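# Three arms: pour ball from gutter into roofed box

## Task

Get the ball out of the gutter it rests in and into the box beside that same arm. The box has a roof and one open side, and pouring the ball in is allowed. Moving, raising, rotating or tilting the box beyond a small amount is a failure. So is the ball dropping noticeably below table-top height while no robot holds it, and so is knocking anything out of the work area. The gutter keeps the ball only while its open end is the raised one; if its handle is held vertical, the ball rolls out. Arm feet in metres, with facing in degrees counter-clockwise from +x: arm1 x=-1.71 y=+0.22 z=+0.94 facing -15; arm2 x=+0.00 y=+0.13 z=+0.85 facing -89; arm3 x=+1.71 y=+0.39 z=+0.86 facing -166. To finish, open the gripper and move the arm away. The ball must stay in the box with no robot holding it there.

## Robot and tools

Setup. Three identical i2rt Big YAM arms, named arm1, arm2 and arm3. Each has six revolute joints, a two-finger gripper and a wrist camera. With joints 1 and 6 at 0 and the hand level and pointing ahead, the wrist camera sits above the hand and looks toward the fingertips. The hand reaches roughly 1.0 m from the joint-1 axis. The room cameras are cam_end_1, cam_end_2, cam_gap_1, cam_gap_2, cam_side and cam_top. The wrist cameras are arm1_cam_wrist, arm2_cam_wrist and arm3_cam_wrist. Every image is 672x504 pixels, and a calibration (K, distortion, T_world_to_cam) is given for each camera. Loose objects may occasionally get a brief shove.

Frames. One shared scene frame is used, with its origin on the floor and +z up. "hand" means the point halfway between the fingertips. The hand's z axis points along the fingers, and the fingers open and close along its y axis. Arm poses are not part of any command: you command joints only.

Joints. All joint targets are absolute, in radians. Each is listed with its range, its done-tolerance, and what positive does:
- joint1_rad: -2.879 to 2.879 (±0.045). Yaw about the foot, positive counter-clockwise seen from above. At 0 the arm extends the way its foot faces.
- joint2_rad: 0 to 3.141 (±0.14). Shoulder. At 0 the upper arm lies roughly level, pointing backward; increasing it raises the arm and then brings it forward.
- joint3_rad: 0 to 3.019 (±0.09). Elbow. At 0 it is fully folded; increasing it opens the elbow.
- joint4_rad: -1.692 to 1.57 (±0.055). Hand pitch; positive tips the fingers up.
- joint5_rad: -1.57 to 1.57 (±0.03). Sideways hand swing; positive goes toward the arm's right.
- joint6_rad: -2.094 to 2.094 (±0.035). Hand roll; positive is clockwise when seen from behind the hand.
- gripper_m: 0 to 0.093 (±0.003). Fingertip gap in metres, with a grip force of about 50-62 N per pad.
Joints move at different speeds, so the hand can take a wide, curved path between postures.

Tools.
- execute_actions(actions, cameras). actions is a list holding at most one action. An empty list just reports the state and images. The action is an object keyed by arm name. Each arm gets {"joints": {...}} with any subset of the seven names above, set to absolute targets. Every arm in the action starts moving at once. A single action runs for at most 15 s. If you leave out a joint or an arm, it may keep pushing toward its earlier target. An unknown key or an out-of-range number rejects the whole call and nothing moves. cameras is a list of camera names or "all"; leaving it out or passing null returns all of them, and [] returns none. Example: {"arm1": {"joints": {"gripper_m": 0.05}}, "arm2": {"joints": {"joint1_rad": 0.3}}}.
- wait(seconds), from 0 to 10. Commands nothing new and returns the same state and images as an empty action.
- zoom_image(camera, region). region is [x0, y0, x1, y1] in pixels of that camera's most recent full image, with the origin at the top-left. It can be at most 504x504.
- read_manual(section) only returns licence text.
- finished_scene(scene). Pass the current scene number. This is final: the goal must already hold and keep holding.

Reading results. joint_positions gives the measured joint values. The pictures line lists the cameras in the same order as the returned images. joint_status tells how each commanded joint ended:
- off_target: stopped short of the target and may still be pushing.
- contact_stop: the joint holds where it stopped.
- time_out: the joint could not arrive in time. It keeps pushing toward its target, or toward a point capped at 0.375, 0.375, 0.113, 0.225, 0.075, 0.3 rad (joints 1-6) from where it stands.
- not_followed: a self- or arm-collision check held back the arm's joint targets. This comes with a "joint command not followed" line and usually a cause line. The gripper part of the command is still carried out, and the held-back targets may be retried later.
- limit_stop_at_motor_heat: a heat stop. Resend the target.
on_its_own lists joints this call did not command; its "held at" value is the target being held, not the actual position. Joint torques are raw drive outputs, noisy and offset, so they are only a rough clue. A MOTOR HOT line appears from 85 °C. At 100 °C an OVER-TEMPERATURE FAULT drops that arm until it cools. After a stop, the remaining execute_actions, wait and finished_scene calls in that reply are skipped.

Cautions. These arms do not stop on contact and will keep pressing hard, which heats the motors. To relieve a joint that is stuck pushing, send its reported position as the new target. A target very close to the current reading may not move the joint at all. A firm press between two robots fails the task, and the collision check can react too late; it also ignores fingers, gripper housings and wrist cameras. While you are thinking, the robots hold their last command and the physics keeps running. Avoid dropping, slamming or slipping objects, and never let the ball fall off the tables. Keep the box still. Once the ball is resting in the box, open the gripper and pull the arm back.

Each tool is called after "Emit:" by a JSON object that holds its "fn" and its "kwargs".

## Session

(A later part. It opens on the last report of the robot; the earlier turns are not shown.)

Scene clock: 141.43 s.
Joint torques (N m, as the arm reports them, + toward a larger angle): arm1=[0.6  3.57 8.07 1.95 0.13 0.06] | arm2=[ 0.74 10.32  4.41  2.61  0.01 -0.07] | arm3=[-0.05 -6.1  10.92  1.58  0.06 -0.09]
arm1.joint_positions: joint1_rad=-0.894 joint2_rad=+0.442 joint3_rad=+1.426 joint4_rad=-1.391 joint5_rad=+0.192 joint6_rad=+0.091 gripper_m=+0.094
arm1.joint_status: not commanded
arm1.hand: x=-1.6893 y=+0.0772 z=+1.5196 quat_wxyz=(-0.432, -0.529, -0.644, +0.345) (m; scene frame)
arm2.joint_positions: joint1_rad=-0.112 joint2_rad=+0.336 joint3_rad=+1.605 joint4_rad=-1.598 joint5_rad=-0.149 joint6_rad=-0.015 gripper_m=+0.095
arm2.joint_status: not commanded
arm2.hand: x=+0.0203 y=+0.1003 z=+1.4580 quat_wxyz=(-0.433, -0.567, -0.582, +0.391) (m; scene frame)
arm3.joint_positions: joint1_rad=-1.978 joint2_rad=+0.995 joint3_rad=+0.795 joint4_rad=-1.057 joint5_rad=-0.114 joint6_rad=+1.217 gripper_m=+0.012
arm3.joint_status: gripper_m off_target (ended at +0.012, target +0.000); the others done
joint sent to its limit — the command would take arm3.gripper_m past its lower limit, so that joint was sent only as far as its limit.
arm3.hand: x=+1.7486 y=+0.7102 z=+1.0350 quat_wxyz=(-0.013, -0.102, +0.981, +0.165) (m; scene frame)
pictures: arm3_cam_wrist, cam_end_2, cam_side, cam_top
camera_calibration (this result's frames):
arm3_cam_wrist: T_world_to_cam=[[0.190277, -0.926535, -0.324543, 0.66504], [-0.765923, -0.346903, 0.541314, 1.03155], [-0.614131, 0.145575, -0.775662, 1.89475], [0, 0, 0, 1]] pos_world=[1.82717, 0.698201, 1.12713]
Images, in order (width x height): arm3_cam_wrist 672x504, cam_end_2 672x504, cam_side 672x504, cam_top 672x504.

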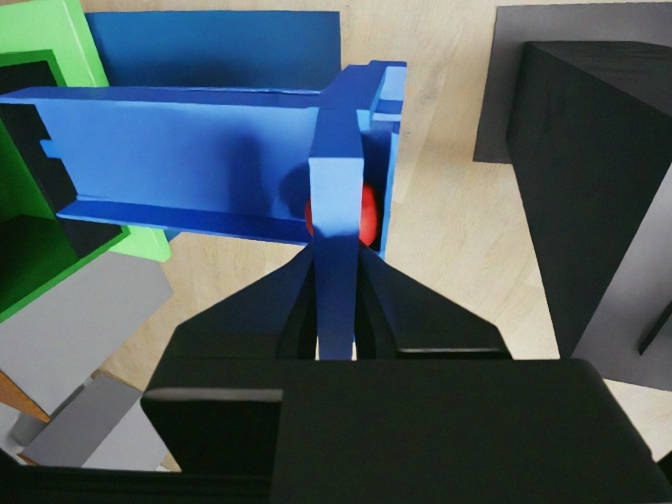

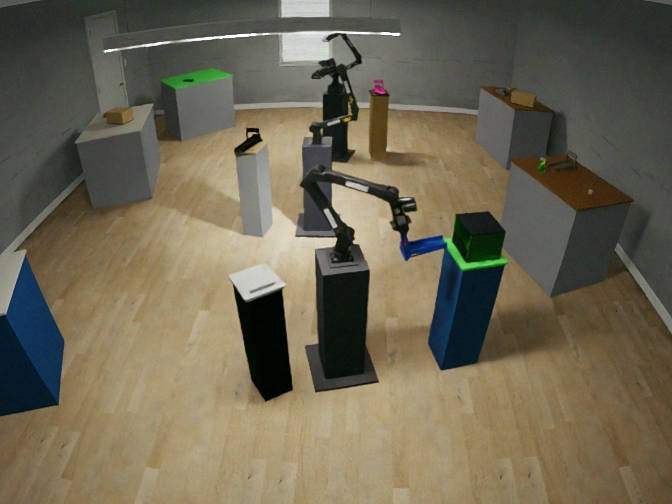

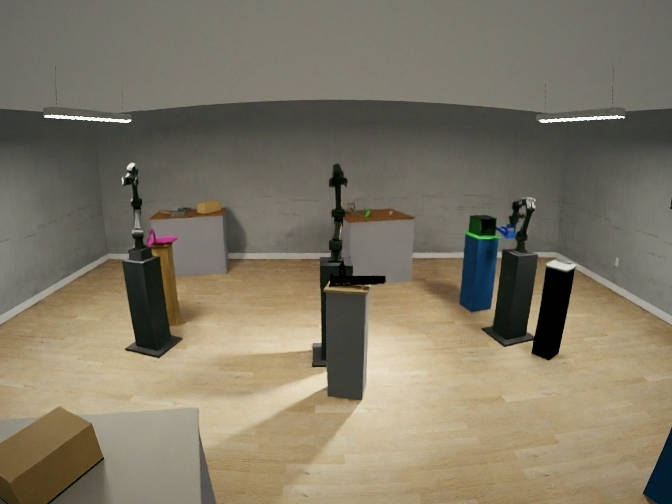

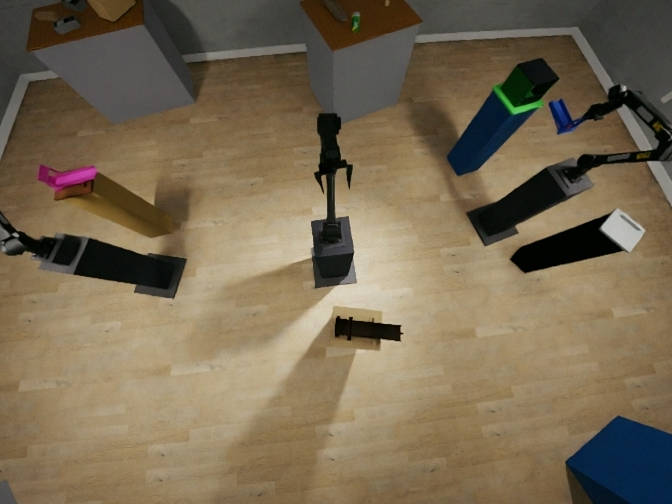

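Emit:
{"fn": "execute_actions", "kwargs": {"actions": [{"arm3": {"joints": {"joint1_rad": -1.928, "joint2_rad": 1.093, "joint3_rad": 0.892, "joint4_rad": -1.026, "joint5_rad": -0.107, "joint6_rad": 1.267, "gripper_m": 0.0}}}], "cameras": ["arm3_cam_wrist", "cam_end_2", "cam_side", "cam_gap_2"]}}

Emit:
{"fn": "zoom_image", "kwargs": {"camera": "cam_end_2", "region": [370, 170, 530, 290]}}

Emit:
{"fn": "zoom_image", "kwargs": {"camera": "cam_side", "region": [450, 180, 560, 260]}}

Scene clock: 193.07 s.
Joint torques (N m, as the arm reports them, + toward a larger angle): arm1=[0.56 3.59 8.05 1.95 0.13 0.06] | arm2=[ 0.96 10.03  4.28  2.53  0.05 -0.04] | arm3=[-0.02 -7.88 14.42  1.49  0.09  0.19]
arm1.joint_positions: joint1_rad=-0.894 joint2_rad=+0.442 joint3_rad=+1.426 joint4_rad=-1.391 joint5_rad=+0.192 joint6_rad=+0.091 gripper_m=+0.094
arm1.joint_status: not commanded
arm1.hand: x=-1.6893 y=+0.0772 z=+1.5196 quat_wxyz=(-0.432, -0.529, -0.644, +0.345) (m; scene frame)
arm2.joint_positions: joint1_rad=-0.112 joint2_rad=+0.336 joint3_rad=+1.605 joint4_rad=-1.598 joint5_rad=-0.149 joint6_rad=-0.015 gripper_m=+0.095
arm2.joint_status: not commanded
arm2.hand: x=+0.0203 y=+0.1003 z=+1.4580 quat_wxyz=(-0.433, -0.567, -0.582, +0.391) (m; scene frame)
arm3.joint_positions: joint1_rad=-1.933 joint2_rad=+1.106 joint3_rad=+0.825 joint4_rad=-1.040 joint5_rad=-0.106 joint6_rad=+1.255 gripper_m=+0.012
arm3.joint_status: gripper_m off_target (ended at +0.012, target +0.000); the others done
joint sent to its limit — the command would take arm3.gripper_m past its lower limit, so that joint was sent only as far as its limit.
arm3.hand: x=+1.7377 y=+0.7289 z=+1.0148 quat_wxyz=(-0.024, -0.103, +0.986, +0.132) (m; scene frame)
pictures: arm3_cam_wrist, cam_end_2, cam_gap_2, cam_side
camera_calibration (this result's frames):
arm3_cam_wrist: T_world_to_cam=[[0.191653, -0.945215, -0.26427, 0.627946], [-0.756676, -0.313786, 0.573567, 0.967729], [-0.625069, 0.0900408, -0.775359, 1.92889], [0, 0, 0, 1]] pos_world=[1.8176, 0.723525, 1.10647]
Images, in order (width x height): arm3_cam_wrist 672x504, cam_end_2 672x504, cam_gap_2 672x504, cam_side 672x504.

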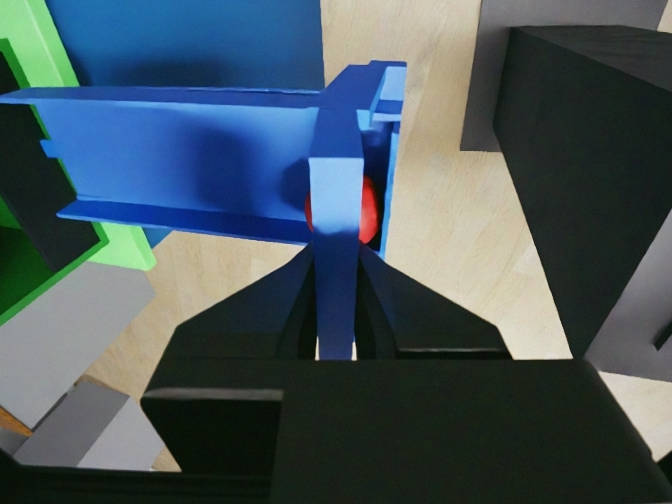

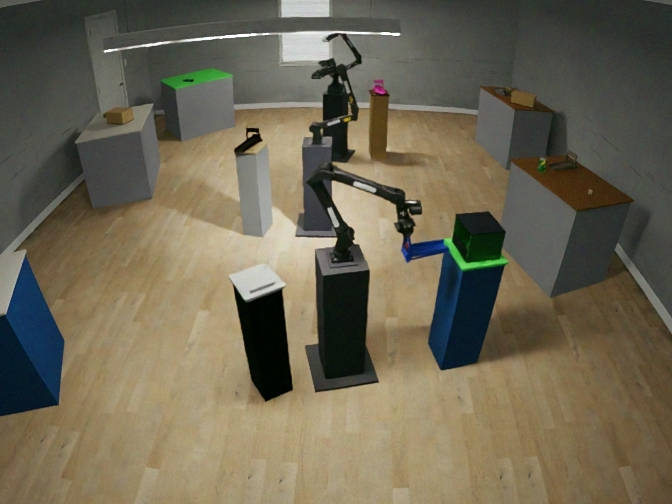

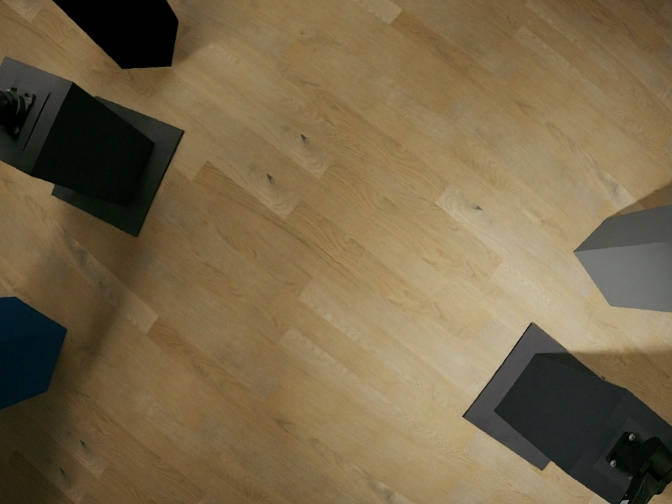

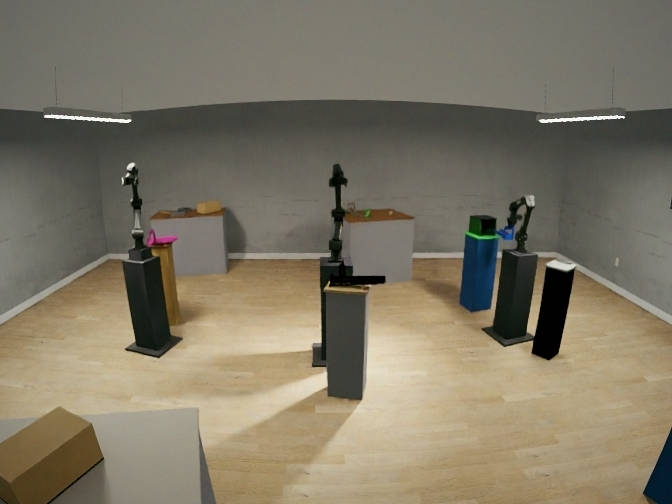

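Region (370, 170, 530, 290) of cam_end_2's 672x504 image, scaled by 3.150, with more detail than that image has; it fills the top 378 rows of this view, and the rest is white.

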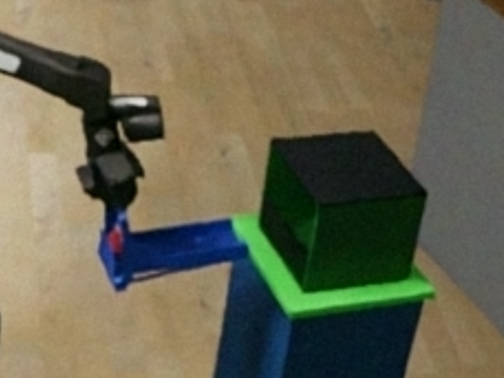

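Region (450, 180, 560, 260) of cam_side's 672x504 image, scaled by 4.582, with more detail than that image has; it fills the top 367 rows of this view, and the rest is white.

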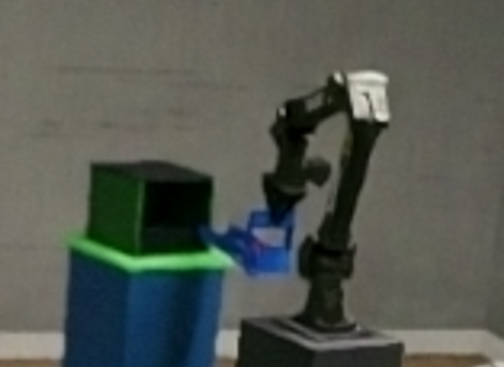

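Emit:
{"fn": "execute_actions", "kwargs": {"actions": [{"arm3": {"joints": {"joint1_rad": -1.925, "joint2_rad": 1.085, "joint3_rad": 0.955, "joint4_rad": -1.015, "joint5_rad": -0.107, "joint6_rad": 1.275, "gripper_m": 0.0}}}], "cameras": ["arm3_cam_wrist", "cam_end_2", "cam_side"]}}

Emit:
{"fn": "zoom_image", "kwargs": {"camera": "cam_end_2", "region": [370, 170, 530, 290]}}

Emit:
{"fn": "zoom_image", "kwargs": {"camera": "cam_side", "region": [450, 180, 560, 260]}}

Scene clock: 200.53 s.
Joint torques (N m, as the arm reports them, + toward a larger angle): arm1=[0.59 3.53 8.05 1.94 0.13 0.05] | arm2=[ 0.78 10.59  4.43  2.57  0.03 -0.04] | arm3=[ 0.19 -7.77 14.1   1.65  0.11  0.2 ]
arm1.joint_positions: joint1_rad=-0.894 joint2_rad=+0.442 joint3_rad=+1.426 joint4_rad=-1.391 joint5_rad=+0.192 joint6_rad=+0.091 gripper_m=+0.094
arm1.joint_status: not commanded
arm1.hand: x=-1.6893 y=+0.0772 z=+1.5196 quat_wxyz=(-0.432, -0.529, -0.644, +0.345) (m; scene frame)
arm2.joint_positions: joint1_rad=-0.112 joint2_rad=+0.336 joint3_rad=+1.605 joint4_rad=-1.598 joint5_rad=-0.149 joint6_rad=-0.015 gripper_m=+0.095
arm2.joint_status: not commanded
arm2.hand: x=+0.0203 y=+0.1003 z=+1.4580 quat_wxyz=(-0.433, -0.567, -0.582, +0.391) (m; scene frame)
arm3.joint_positions: joint1_rad=-1.933 joint2_rad=+1.096 joint3_rad=+0.897 joint4_rad=-1.028 joint5_rad=-0.106 joint6_rad=+1.263 gripper_m=+0.012
arm3.joint_status: gripper_m off_target (ended at +0.012, target +0.000); the others done
joint sent to its limit — the command would take arm3.gripper_m past its lower limit, so that joint was sent only as far as its limit.
arm3.hand: x=+1.7407 y=+0.7543 z=+1.0505 quat_wxyz=(-0.014, -0.101, +0.979, +0.177) (m; scene frame)
pictures: arm3_cam_wrist, cam_end_2, cam_side
camera_calibration (this result's frames):
arm3_cam_wrist: T_world_to_cam=[[0.187795, -0.918394, -0.348262, 0.735507], [-0.763983, -0.359423, 0.53586, 1.04426], [-0.617303, 0.165434, -0.769135, 1.87919], [0, 0, 0, 1]] pos_world=[1.8197, 0.739933, 1.14192]
Images, in order (width x height): arm3_cam_wrist 672x504, cam_end_2 672x504, cam_side 672x504.

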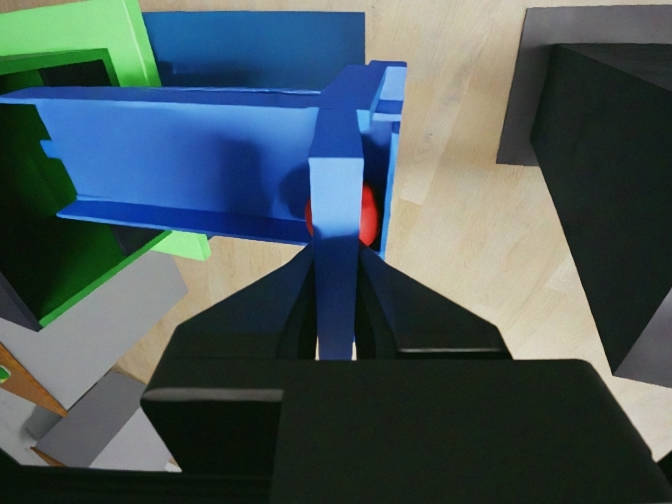

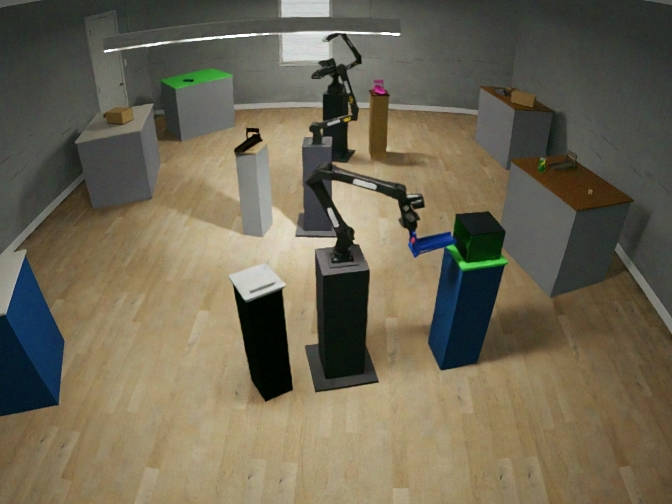

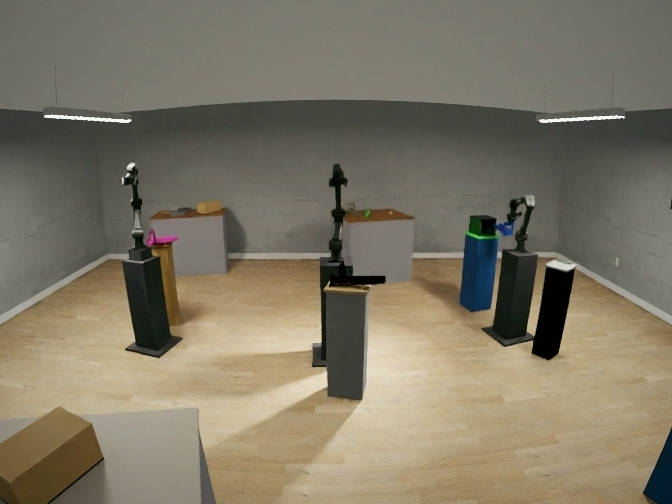

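Region (370, 170, 530, 290) of cam_end_2's 672x504 image, scaled by 3.150, with more detail than that image has; it fills the top 378 rows of this view, and the rest is white.

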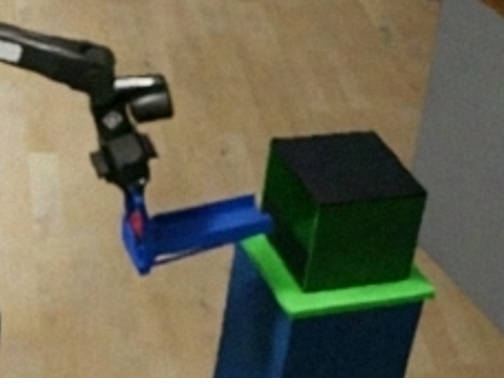

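Region (450, 180, 560, 260) of cam_side's 672x504 image, scaled by 4.582, with more detail than that image has; it fills the top 367 rows of this view, and the rest is white.

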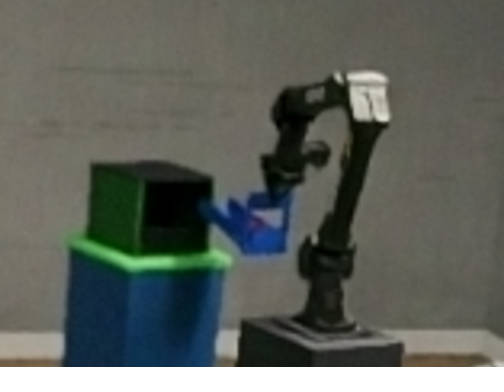

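Emit:
{"fn": "execute_actions", "kwargs": {"actions": [{"arm3": {"joints": {"joint1_rad": -1.879, "joint2_rad": 1.214, "joint3_rad": 1.055, "joint4_rad": -0.977, "joint5_rad": -0.095, "joint6_rad": 1.322, "gripper_m": 0.0}}}], "cameras": ["arm3_cam_wrist", "cam_end_2", "cam_side"]}}

Emit:
{"fn": "zoom_image", "kwargs": {"camera": "cam_end_2", "region": [370, 170, 530, 290]}}

Emit:
{"fn": "zoom_image", "kwargs": {"camera": "cam_side", "region": [450, 180, 560, 260]}}

Scene clock: 227.40 s.
Joint torques (N m, as the arm reports them, + toward a larger angle): arm1=[0.62 3.6  8.05 1.92 0.13 0.05] | arm2=[ 0.4  10.37  4.37  2.47  0.04 -0.05] | arm3=[ -0.11 -10.63  13.84   1.54   0.1    0.21]
arm1.joint_positions: joint1_rad=-0.894 joint2_rad=+0.442 joint3_rad=+1.426 joint4_rad=-1.391 joint5_rad=+0.192 joint6_rad=+0.091 gripper_m=+0.094
arm1.joint_status: not commanded
arm1.hand: x=-1.6893 y=+0.0772 z=+1.5196 quat_wxyz=(-0.432, -0.529, -0.644, +0.345) (m; scene frame)
arm2.joint_positions: joint1_rad=-0.112 joint2_rad=+0.336 joint3_rad=+1.605 joint4_rad=-1.598 joint5_rad=-0.149 joint6_rad=-0.015 gripper_m=+0.095
arm2.joint_status: not commanded
arm2.hand: x=+0.0203 y=+0.1003 z=+1.4580 quat_wxyz=(-0.433, -0.567, -0.582, +0.391) (m; scene frame)
arm3.joint_positions: joint1_rad=-1.883 joint2_rad=+1.226 joint3_rad=+0.997 joint4_rad=-0.987 joint5_rad=-0.095 joint6_rad=+1.310 gripper_m=+0.012
arm3.joint_status: gripper_m off_target (ended at +0.012, target +0.000); the others done
joint sent to its limit — the command would take arm3.gripper_m past its lower limit, so that joint was sent only as far as its limit.
arm3.hand: x=+1.7277 y=+0.8037 z=+1.0516 quat_wxyz=(-0.016, -0.102, +0.978, +0.181) (m; scene frame)
pictures: arm3_cam_wrist, cam_end_2, cam_side
camera_calibration (this result's frames):
arm3_cam_wrist: T_world_to_cam=[[0.188572, -0.915415, -0.355606, 0.78776], [-0.760858, -0.365126, 0.536449, 1.05004], [-0.620915, 0.169407, -0.765354, 1.86296], [0, 0, 0, 1]] pos_world=[1.80712, 0.788924, 1.14267]
Images, in order (width x height): arm3_cam_wrist 672x504, cam_end_2 672x504, cam_side 672x504.

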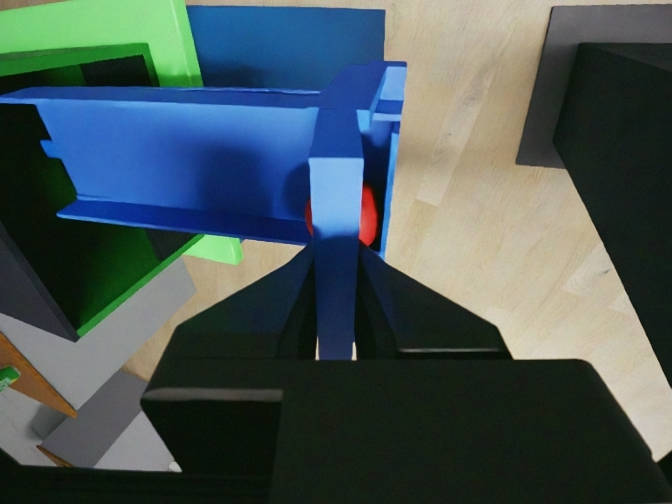

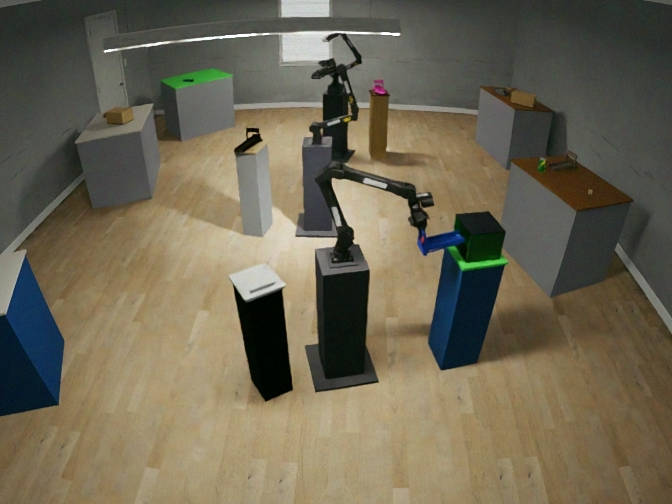

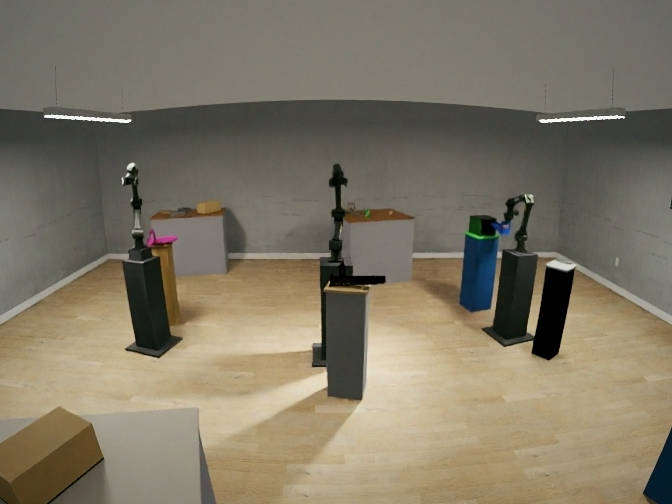

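Region (370, 170, 530, 290) of cam_end_2's 672x504 image, scaled by 3.150, with more detail than that image has; it fills the top 378 rows of this view, and the rest is white.

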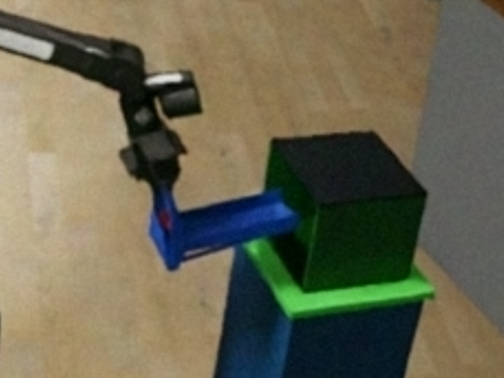

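Region (450, 180, 560, 260) of cam_side's 672x504 image, scaled by 4.582, with more detail than that image has; it fills the top 367 rows of this view, and the rest is white.

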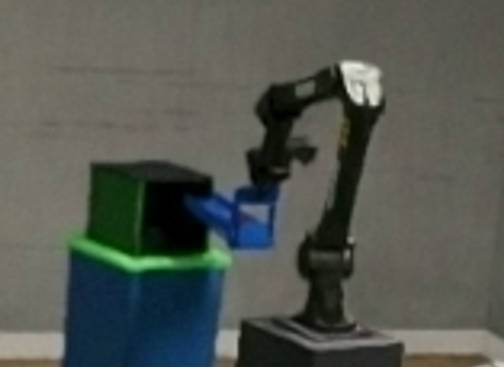

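Emit:
{"fn": "zoom_image", "kwargs": {"camera": "arm3_cam_wrist", "region": [0, 0, 336, 360]}}

Region (0, 0, 336, 360) of arm3_cam_wrist's 672x504 image, scaled by 1.400, with more detail than that image has; it fills the left 470 columns of this view, and the rest is white.

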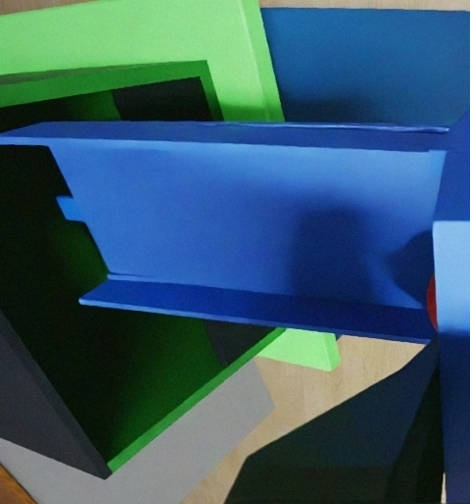

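Emit:
{"fn": "execute_actions", "kwargs": {"actions": [{"arm3": {"joints": {"joint1_rad": -1.797, "joint2_rad": 1.32, "joint3_rad": 1.144, "joint4_rad": -0.96, "joint5_rad": -0.064, "joint6_rad": 1.404, "gripper_m": 0.0}}}], "cameras": ["arm3_cam_wrist", "cam_end_2", "cam_side"]}}

Emit:
{"fn": "zoom_image", "kwargs": {"camera": "cam_end_2", "region": [370, 170, 530, 290]}}

Emit:
{"fn": "zoom_image", "kwargs": {"camera": "cam_side", "region": [450, 180, 560, 260]}}

Scene clock: 286.23 s.
Joint torques (N m, as the arm reports them, + toward a larger angle): arm1=[0.53 3.58 8.05 1.94 0.13 0.05] | arm2=[ 0.76 10.35  4.26  2.51  0.03 -0.05] | arm3=[ -0.5  -11.79  14.09   1.47   0.11   0.22]
arm1.joint_positions: joint1_rad=-0.894 joint2_rad=+0.442 joint3_rad=+1.426 joint4_rad=-1.391 joint5_rad=+0.192 joint6_rad=+0.091 gripper_m=+0.094
arm1.joint_status: not commanded
arm1.hand: x=-1.6893 y=+0.0772 z=+1.5196 quat_wxyz=(-0.432, -0.529, -0.644, +0.345) (m; scene frame)
arm2.joint_positions: joint1_rad=-0.112 joint2_rad=+0.336 joint3_rad=+1.605 joint4_rad=-1.598 joint5_rad=-0.149 joint6_rad=-0.015 gripper_m=+0.095
arm2.joint_status: not commanded
arm2.hand: x=+0.0203 y=+0.1003 z=+1.4580 quat_wxyz=(-0.433, -0.567, -0.582, +0.391) (m; scene frame)
arm3.joint_positions: joint1_rad=-1.794 joint2_rad=+1.332 joint3_rad=+1.084 joint4_rad=-0.971 joint5_rad=-0.063 joint6_rad=+1.392 gripper_m=+0.012
arm3.joint_status: gripper_m off_target (ended at +0.012, target +0.000); the others done
joint sent to its limit — the command would take arm3.gripper_m past its lower limit, so that joint was sent only as far as its limit.
arm3.hand: x=+1.6953 y=+0.8416 z=+1.0484 quat_wxyz=(-0.016, -0.103, +0.979, +0.176) (m; scene frame)
pictures: arm3_cam_wrist, cam_end_2, cam_side
camera_calibration (this result's frames):
arm3_cam_wrist: T_world_to_cam=[[0.190442, -0.918443, -0.34669, 0.817422], [-0.760692, -0.361294, 0.539272, 1.03445], [-0.620548, 0.161024, -0.767458, 1.84261], [0, 0, 0, 1]] pos_world=[1.77466, 0.827793, 1.13966]
Images, in order (width x height): arm3_cam_wrist 672x504, cam_end_2 672x504, cam_side 672x504.

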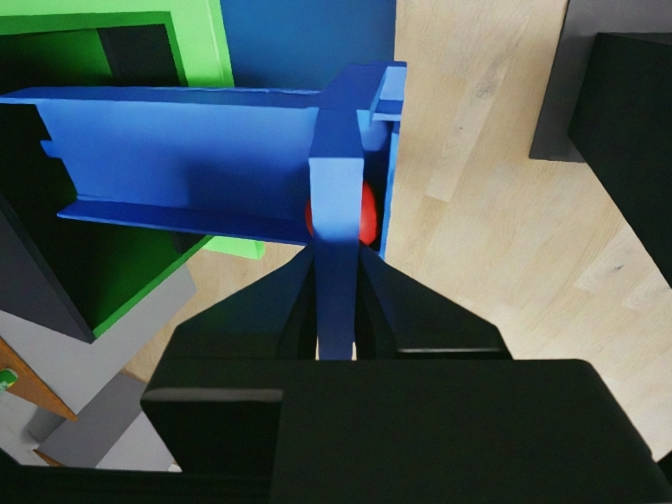

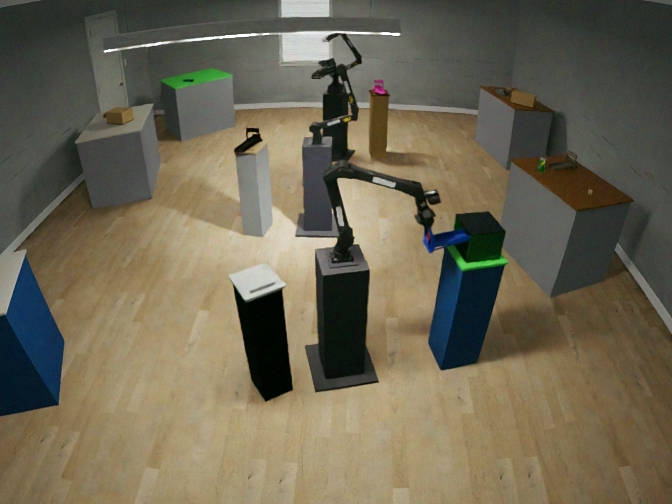

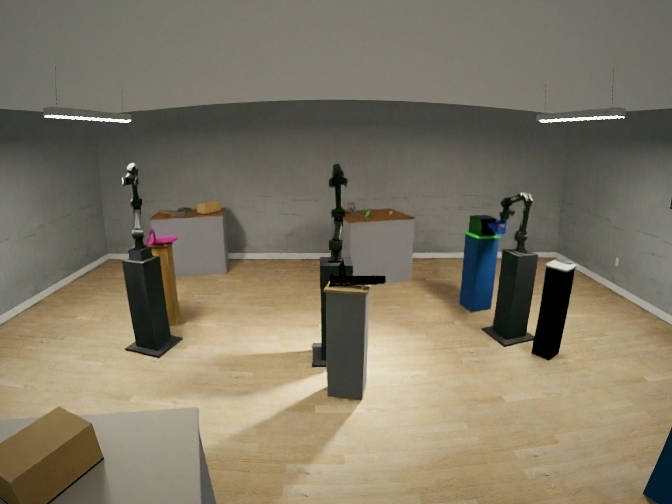

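Region (370, 170, 530, 290) of cam_end_2's 672x504 image, scaled by 3.150, with more detail than that image has; it fills the top 378 rows of this view, and the rest is white.

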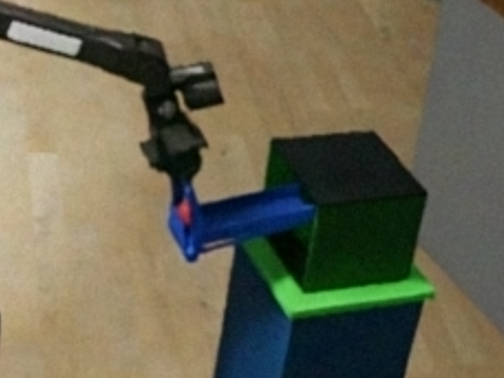

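Region (450, 180, 560, 260) of cam_side's 672x504 image, scaled by 4.582, with more detail than that image has; it fills the top 367 rows of this view, and the rest is white.

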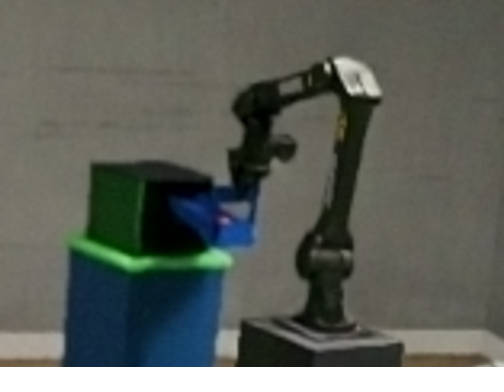

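Emit:
{"fn": "execute_actions", "kwargs": {"actions": [{"arm3": {"joints": {"joint1_rad": -1.771, "joint2_rad": 1.464, "joint3_rad": 1.452, "joint4_rad": -1.311, "joint5_rad": -0.028, "joint6_rad": 1.427, "gripper_m": 0.0}}}], "cameras": ["arm3_cam_wrist", "cam_end_2", "cam_side"]}}

Emit:
{"fn": "zoom_image", "kwargs": {"camera": "cam_end_2", "region": [370, 170, 530, 290]}}

Emit:
{"fn": "zoom_image", "kwargs": {"camera": "cam_side", "region": [450, 180, 560, 260]}}

Scene clock: 310.37 s.
Joint torques (N m, as the arm reports them, + toward a larger angle): arm1=[0.56 3.59 8.07 1.94 0.12 0.05] | arm2=[ 1.28 10.83  4.29  2.5   0.02 -0.05] | arm3=[  0.2  -13.83  13.99   0.61   0.29   0.2 ]
arm1.joint_positions: joint1_rad=-0.894 joint2_rad=+0.442 joint3_rad=+1.426 joint4_rad=-1.391 joint5_rad=+0.192 joint6_rad=+0.091 gripper_m=+0.094
arm1.joint_status: not commanded
arm1.hand: x=-1.6893 y=+0.0772 z=+1.5196 quat_wxyz=(-0.432, -0.529, -0.644, +0.345) (m; scene frame)
arm2.joint_positions: joint1_rad=-0.112 joint2_rad=+0.336 joint3_rad=+1.605 joint4_rad=-1.598 joint5_rad=-0.149 joint6_rad=-0.015 gripper_m=+0.095
arm2.joint_status: not commanded
arm2.hand: x=+0.0203 y=+0.1003 z=+1.4580 quat_wxyz=(-0.433, -0.567, -0.582, +0.391) (m; scene frame)
arm3.joint_positions: joint1_rad=-1.780 joint2_rad=+1.474 joint3_rad=+1.394 joint4_rad=-1.307 joint5_rad=-0.030 joint6_rad=+1.415 gripper_m=+0.012
arm3.joint_status: gripper_m off_target (ended at +0.012, target +0.000); the others done
joint sent to its limit — the command would take arm3.gripper_m past its lower limit, so that joint was sent only as far as its limit.
arm3.hand: x=+1.6941 y=+0.8670 z=+1.0999 quat_wxyz=(-0.008, -0.095, +0.991, +0.092) (m; scene frame)
pictures: arm3_cam_wrist, cam_end_2, cam_side
camera_calibration (this result's frames):
arm3_cam_wrist: T_world_to_cam=[[0.180885, -0.966422, -0.182507, 0.736028], [-0.783402, -0.253772, 0.567346, 0.929295], [-0.59461, 0.0403522, -0.803001, 1.97707], [0, 0, 0, 1]] pos_world=[1.77046, 0.867363, 1.19469]
Images, in order (width x height): arm3_cam_wrist 672x504, cam_end_2 672x504, cam_side 672x504.

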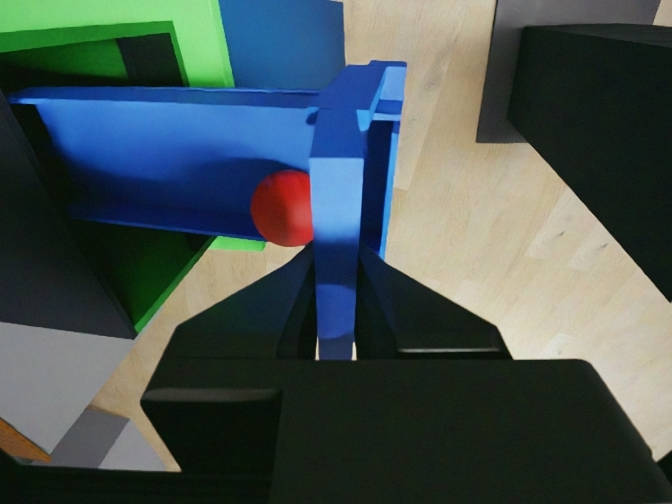

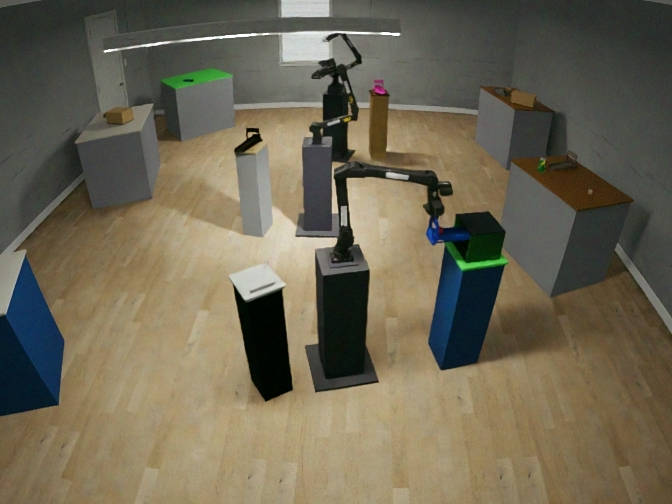

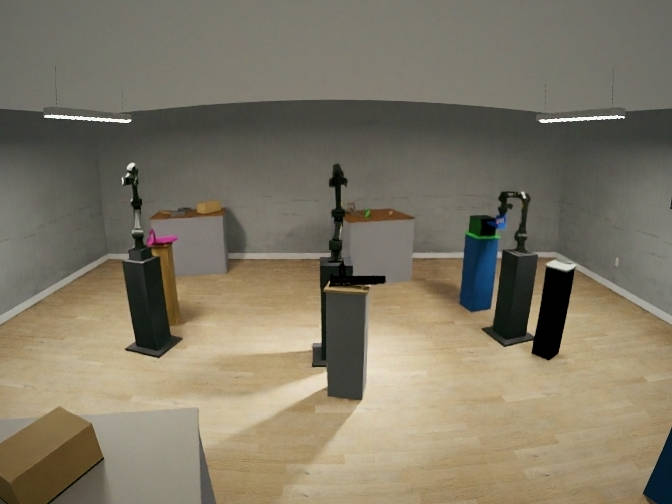

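Region (370, 170, 530, 290) of cam_end_2's 672x504 image, scaled by 3.150, with more detail than that image has; it fills the top 378 rows of this view, and the rest is white.

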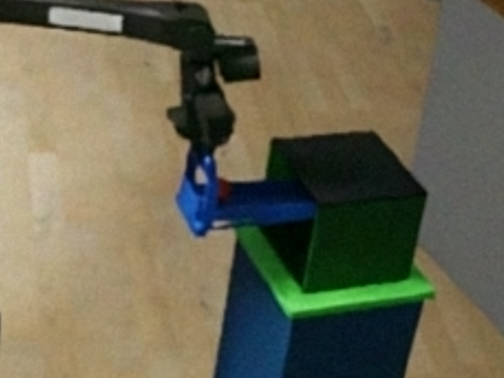

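Region (450, 180, 560, 260) of cam_side's 672x504 image, scaled by 4.582, with more detail than that image has; it fills the top 367 rows of this view, and the rest is white.

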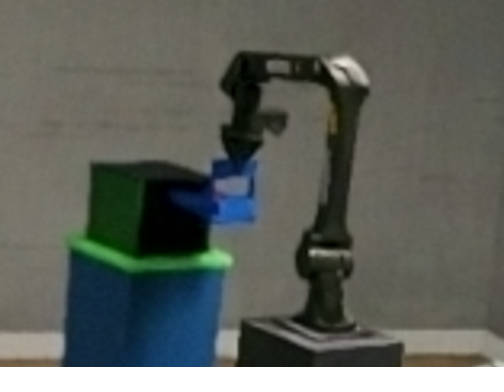

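Emit:
{"fn": "execute_actions", "kwargs": {"actions": [], "cameras": ["arm3_cam_wrist", "cam_end_2"]}}

Emit:
{"fn": "zoom_image", "kwargs": {"camera": "cam_end_2", "region": [370, 170, 530, 290]}}

Scene clock: 315.73 s.
Joint torques (N m, as the arm reports them, + toward a larger angle): arm1=[0.56 3.64 8.07 1.94 0.13 0.06] | arm2=[ 0.9  10.49  4.42  2.38  0.04 -0.05] | arm3=[  0.03 -14.09  13.97   0.66   0.28   0.19]
arm1.joint_positions: joint1_rad=-0.894 joint2_rad=+0.442 joint3_rad=+1.426 joint4_rad=-1.391 joint5_rad=+0.192 joint6_rad=+0.091 gripper_m=+0.094
arm1.joint_status: not commanded
arm1.hand: x=-1.6893 y=+0.0772 z=+1.5196 quat_wxyz=(-0.432, -0.529, -0.644, +0.345) (m; scene frame)
arm2.joint_positions: joint1_rad=-0.112 joint2_rad=+0.336 joint3_rad=+1.605 joint4_rad=-1.598 joint5_rad=-0.149 joint6_rad=-0.015 gripper_m=+0.095
arm2.joint_status: not commanded
arm2.hand: x=+0.0203 y=+0.1003 z=+1.4580 quat_wxyz=(-0.433, -0.567, -0.582, +0.391) (m; scene frame)
arm3.joint_positions: joint1_rad=-1.780 joint2_rad=+1.474 joint3_rad=+1.394 joint4_rad=-1.307 joint5_rad=-0.030 joint6_rad=+1.416 gripper_m=+0.012
arm3.joint_status: gripper_m off_target (ended at +0.012, target +0.000); the others done
joint sent to its limit — the command would take arm3.gripper_m past its lower limit, so that joint was sent only as far as its limit.
arm3.hand: x=+1.6941 y=+0.8668 z=+1.0999 quat_wxyz=(-0.008, -0.095, +0.991, +0.091) (m; scene frame)
pictures: arm3_cam_wrist, cam_end_2
camera_calibration (this result's frames):
arm3_cam_wrist: T_world_to_cam=[[0.180513, -0.966631, -0.181766, 0.735838], [-0.783473, -0.253037, 0.567576, 0.928501], [-0.59463, 0.0399535, -0.803006, 1.97744], [0, 0, 0, 1]] pos_world=[1.77047, 0.867224, 1.19465]
Images, in order (width x height): arm3_cam_wrist 672x504, cam_end_2 672x504.

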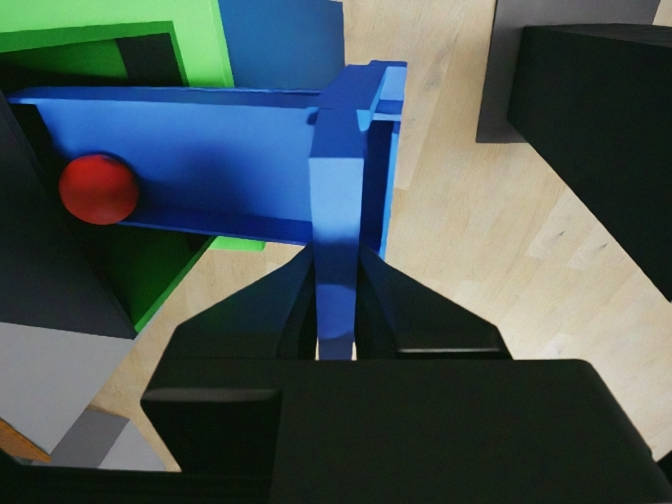

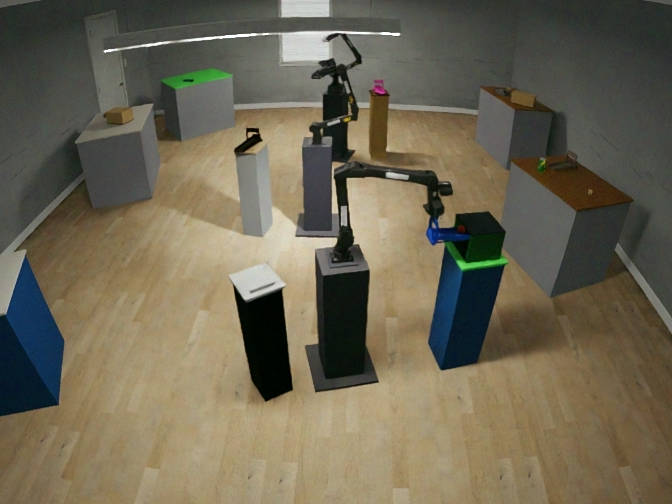

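Region (370, 170, 530, 290) of cam_end_2's 672x504 image, scaled by 3.150, with more detail than that image has; it fills the top 378 rows of this view, and the rest is white.

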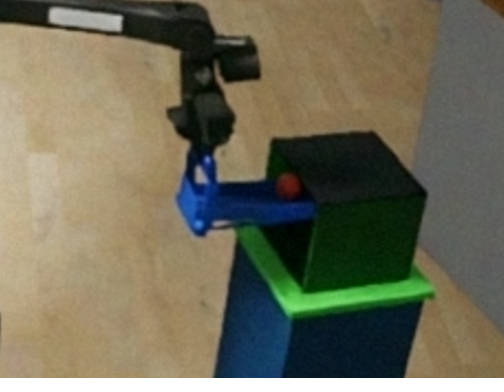

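Emit:
{"fn": "execute_actions", "kwargs": {"actions": [{"arm3": {"joints": {"joint1_rad": -1.775, "joint2_rad": 1.519, "joint3_rad": 1.452, "joint4_rad": -1.277, "joint5_rad": -0.024, "joint6_rad": 1.427, "gripper_m": 0.0}}}], "cameras": ["arm3_cam_wrist", "cam_end_2", "cam_side"]}}

Emit:
{"fn": "zoom_image", "kwargs": {"camera": "cam_end_2", "region": [370, 170, 530, 290]}}

Emit:
{"fn": "zoom_image", "kwargs": {"camera": "cam_side", "region": [450, 180, 560, 260]}}

Scene clock: 335.80 s.
Joint torques (N m, as the arm reports them, + toward a larger angle): arm1=[0.53 3.6  8.07 1.95 0.13 0.05] | arm2=[ 0.33 10.67  4.48  2.48  0.03 -0.05] | arm3=[ -0.18 -15.62  13.83   1.38   0.27   0.16]
arm1.joint_positions: joint1_rad=-0.894 joint2_rad=+0.442 joint3_rad=+1.426 joint4_rad=-1.391 joint5_rad=+0.192 joint6_rad=+0.091 gripper_m=+0.094
arm1.joint_status: not commanded
arm1.hand: x=-1.6893 y=+0.0772 z=+1.5196 quat_wxyz=(-0.432, -0.529, -0.644, +0.345) (m; scene frame)
arm2.joint_positions: joint1_rad=-0.112 joint2_rad=+0.336 joint3_rad=+1.605 joint4_rad=-1.598 joint5_rad=-0.149 joint6_rad=-0.015 gripper_m=+0.095
arm2.joint_status: not commanded
arm2.hand: x=+0.0203 y=+0.1003 z=+1.4580 quat_wxyz=(-0.433, -0.567, -0.582, +0.391) (m; scene frame)
arm3.joint_positions: joint1_rad=-1.780 joint2_rad=+1.533 joint3_rad=+1.394 joint4_rad=-1.292 joint5_rad=-0.026 joint6_rad=+1.416 gripper_m=+0.012
arm3.joint_status: gripper_m off_target (ended at +0.012, target +0.000); the others done
joint sent to its limit — the command would take arm3.gripper_m past its lower limit, so that joint was sent only as far as its limit.
arm3.hand: x=+1.6945 y=+0.8763 z=+1.0732 quat_wxyz=(-0.008, -0.094, +0.993, +0.069) (m; scene frame)
pictures: arm3_cam_wrist, cam_end_2, cam_side
camera_calibration (this result's frames):
arm3_cam_wrist: T_world_to_cam=[[0.180669, -0.973758, -0.138401, 0.699513], [-0.786608, -0.227529, 0.574003, 0.922433], [-0.59043, 0.00516333, -0.807073, 1.98359], [0, 0, 0, 1]] pos_world=[1.77038, 0.880794, 1.16823]
Images, in order (width x height): arm3_cam_wrist 672x504, cam_end_2 672x504, cam_side 672x504.

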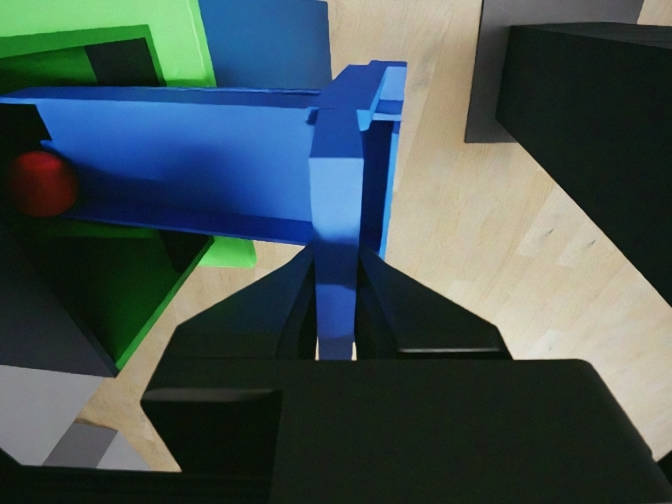

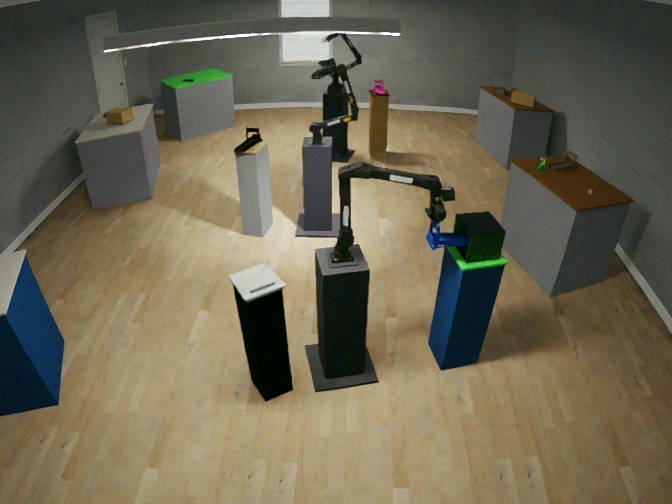

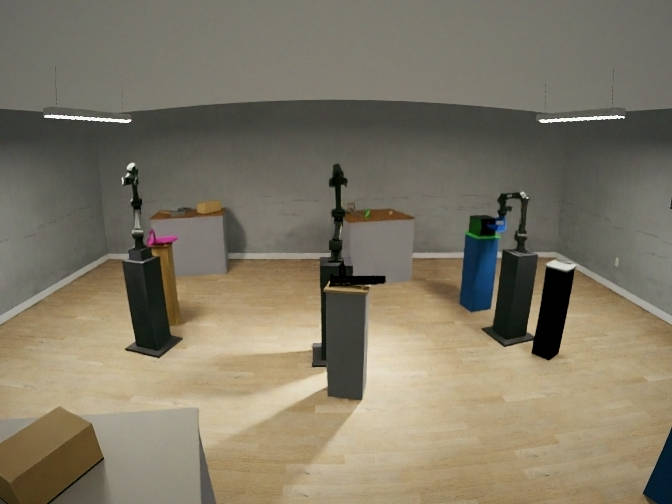

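Region (370, 170, 530, 290) of cam_end_2's 672x504 image, scaled by 3.150, with more detail than that image has; it fills the top 378 rows of this view, and the rest is white.

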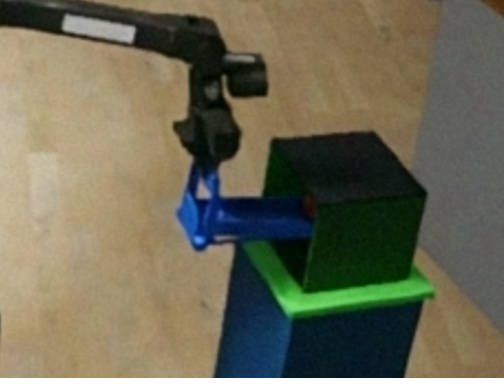

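Region (450, 180, 560, 260) of cam_side's 672x504 image, scaled by 4.582, with more detail than that image has; it fills the top 367 rows of this view, and the rest is white.

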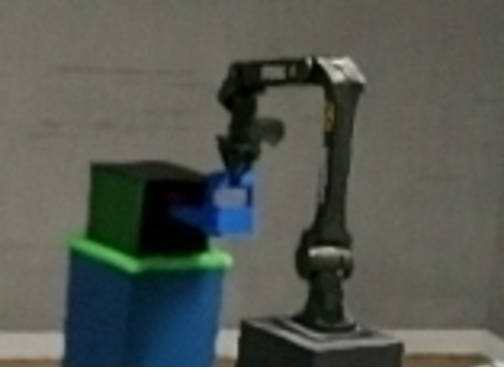

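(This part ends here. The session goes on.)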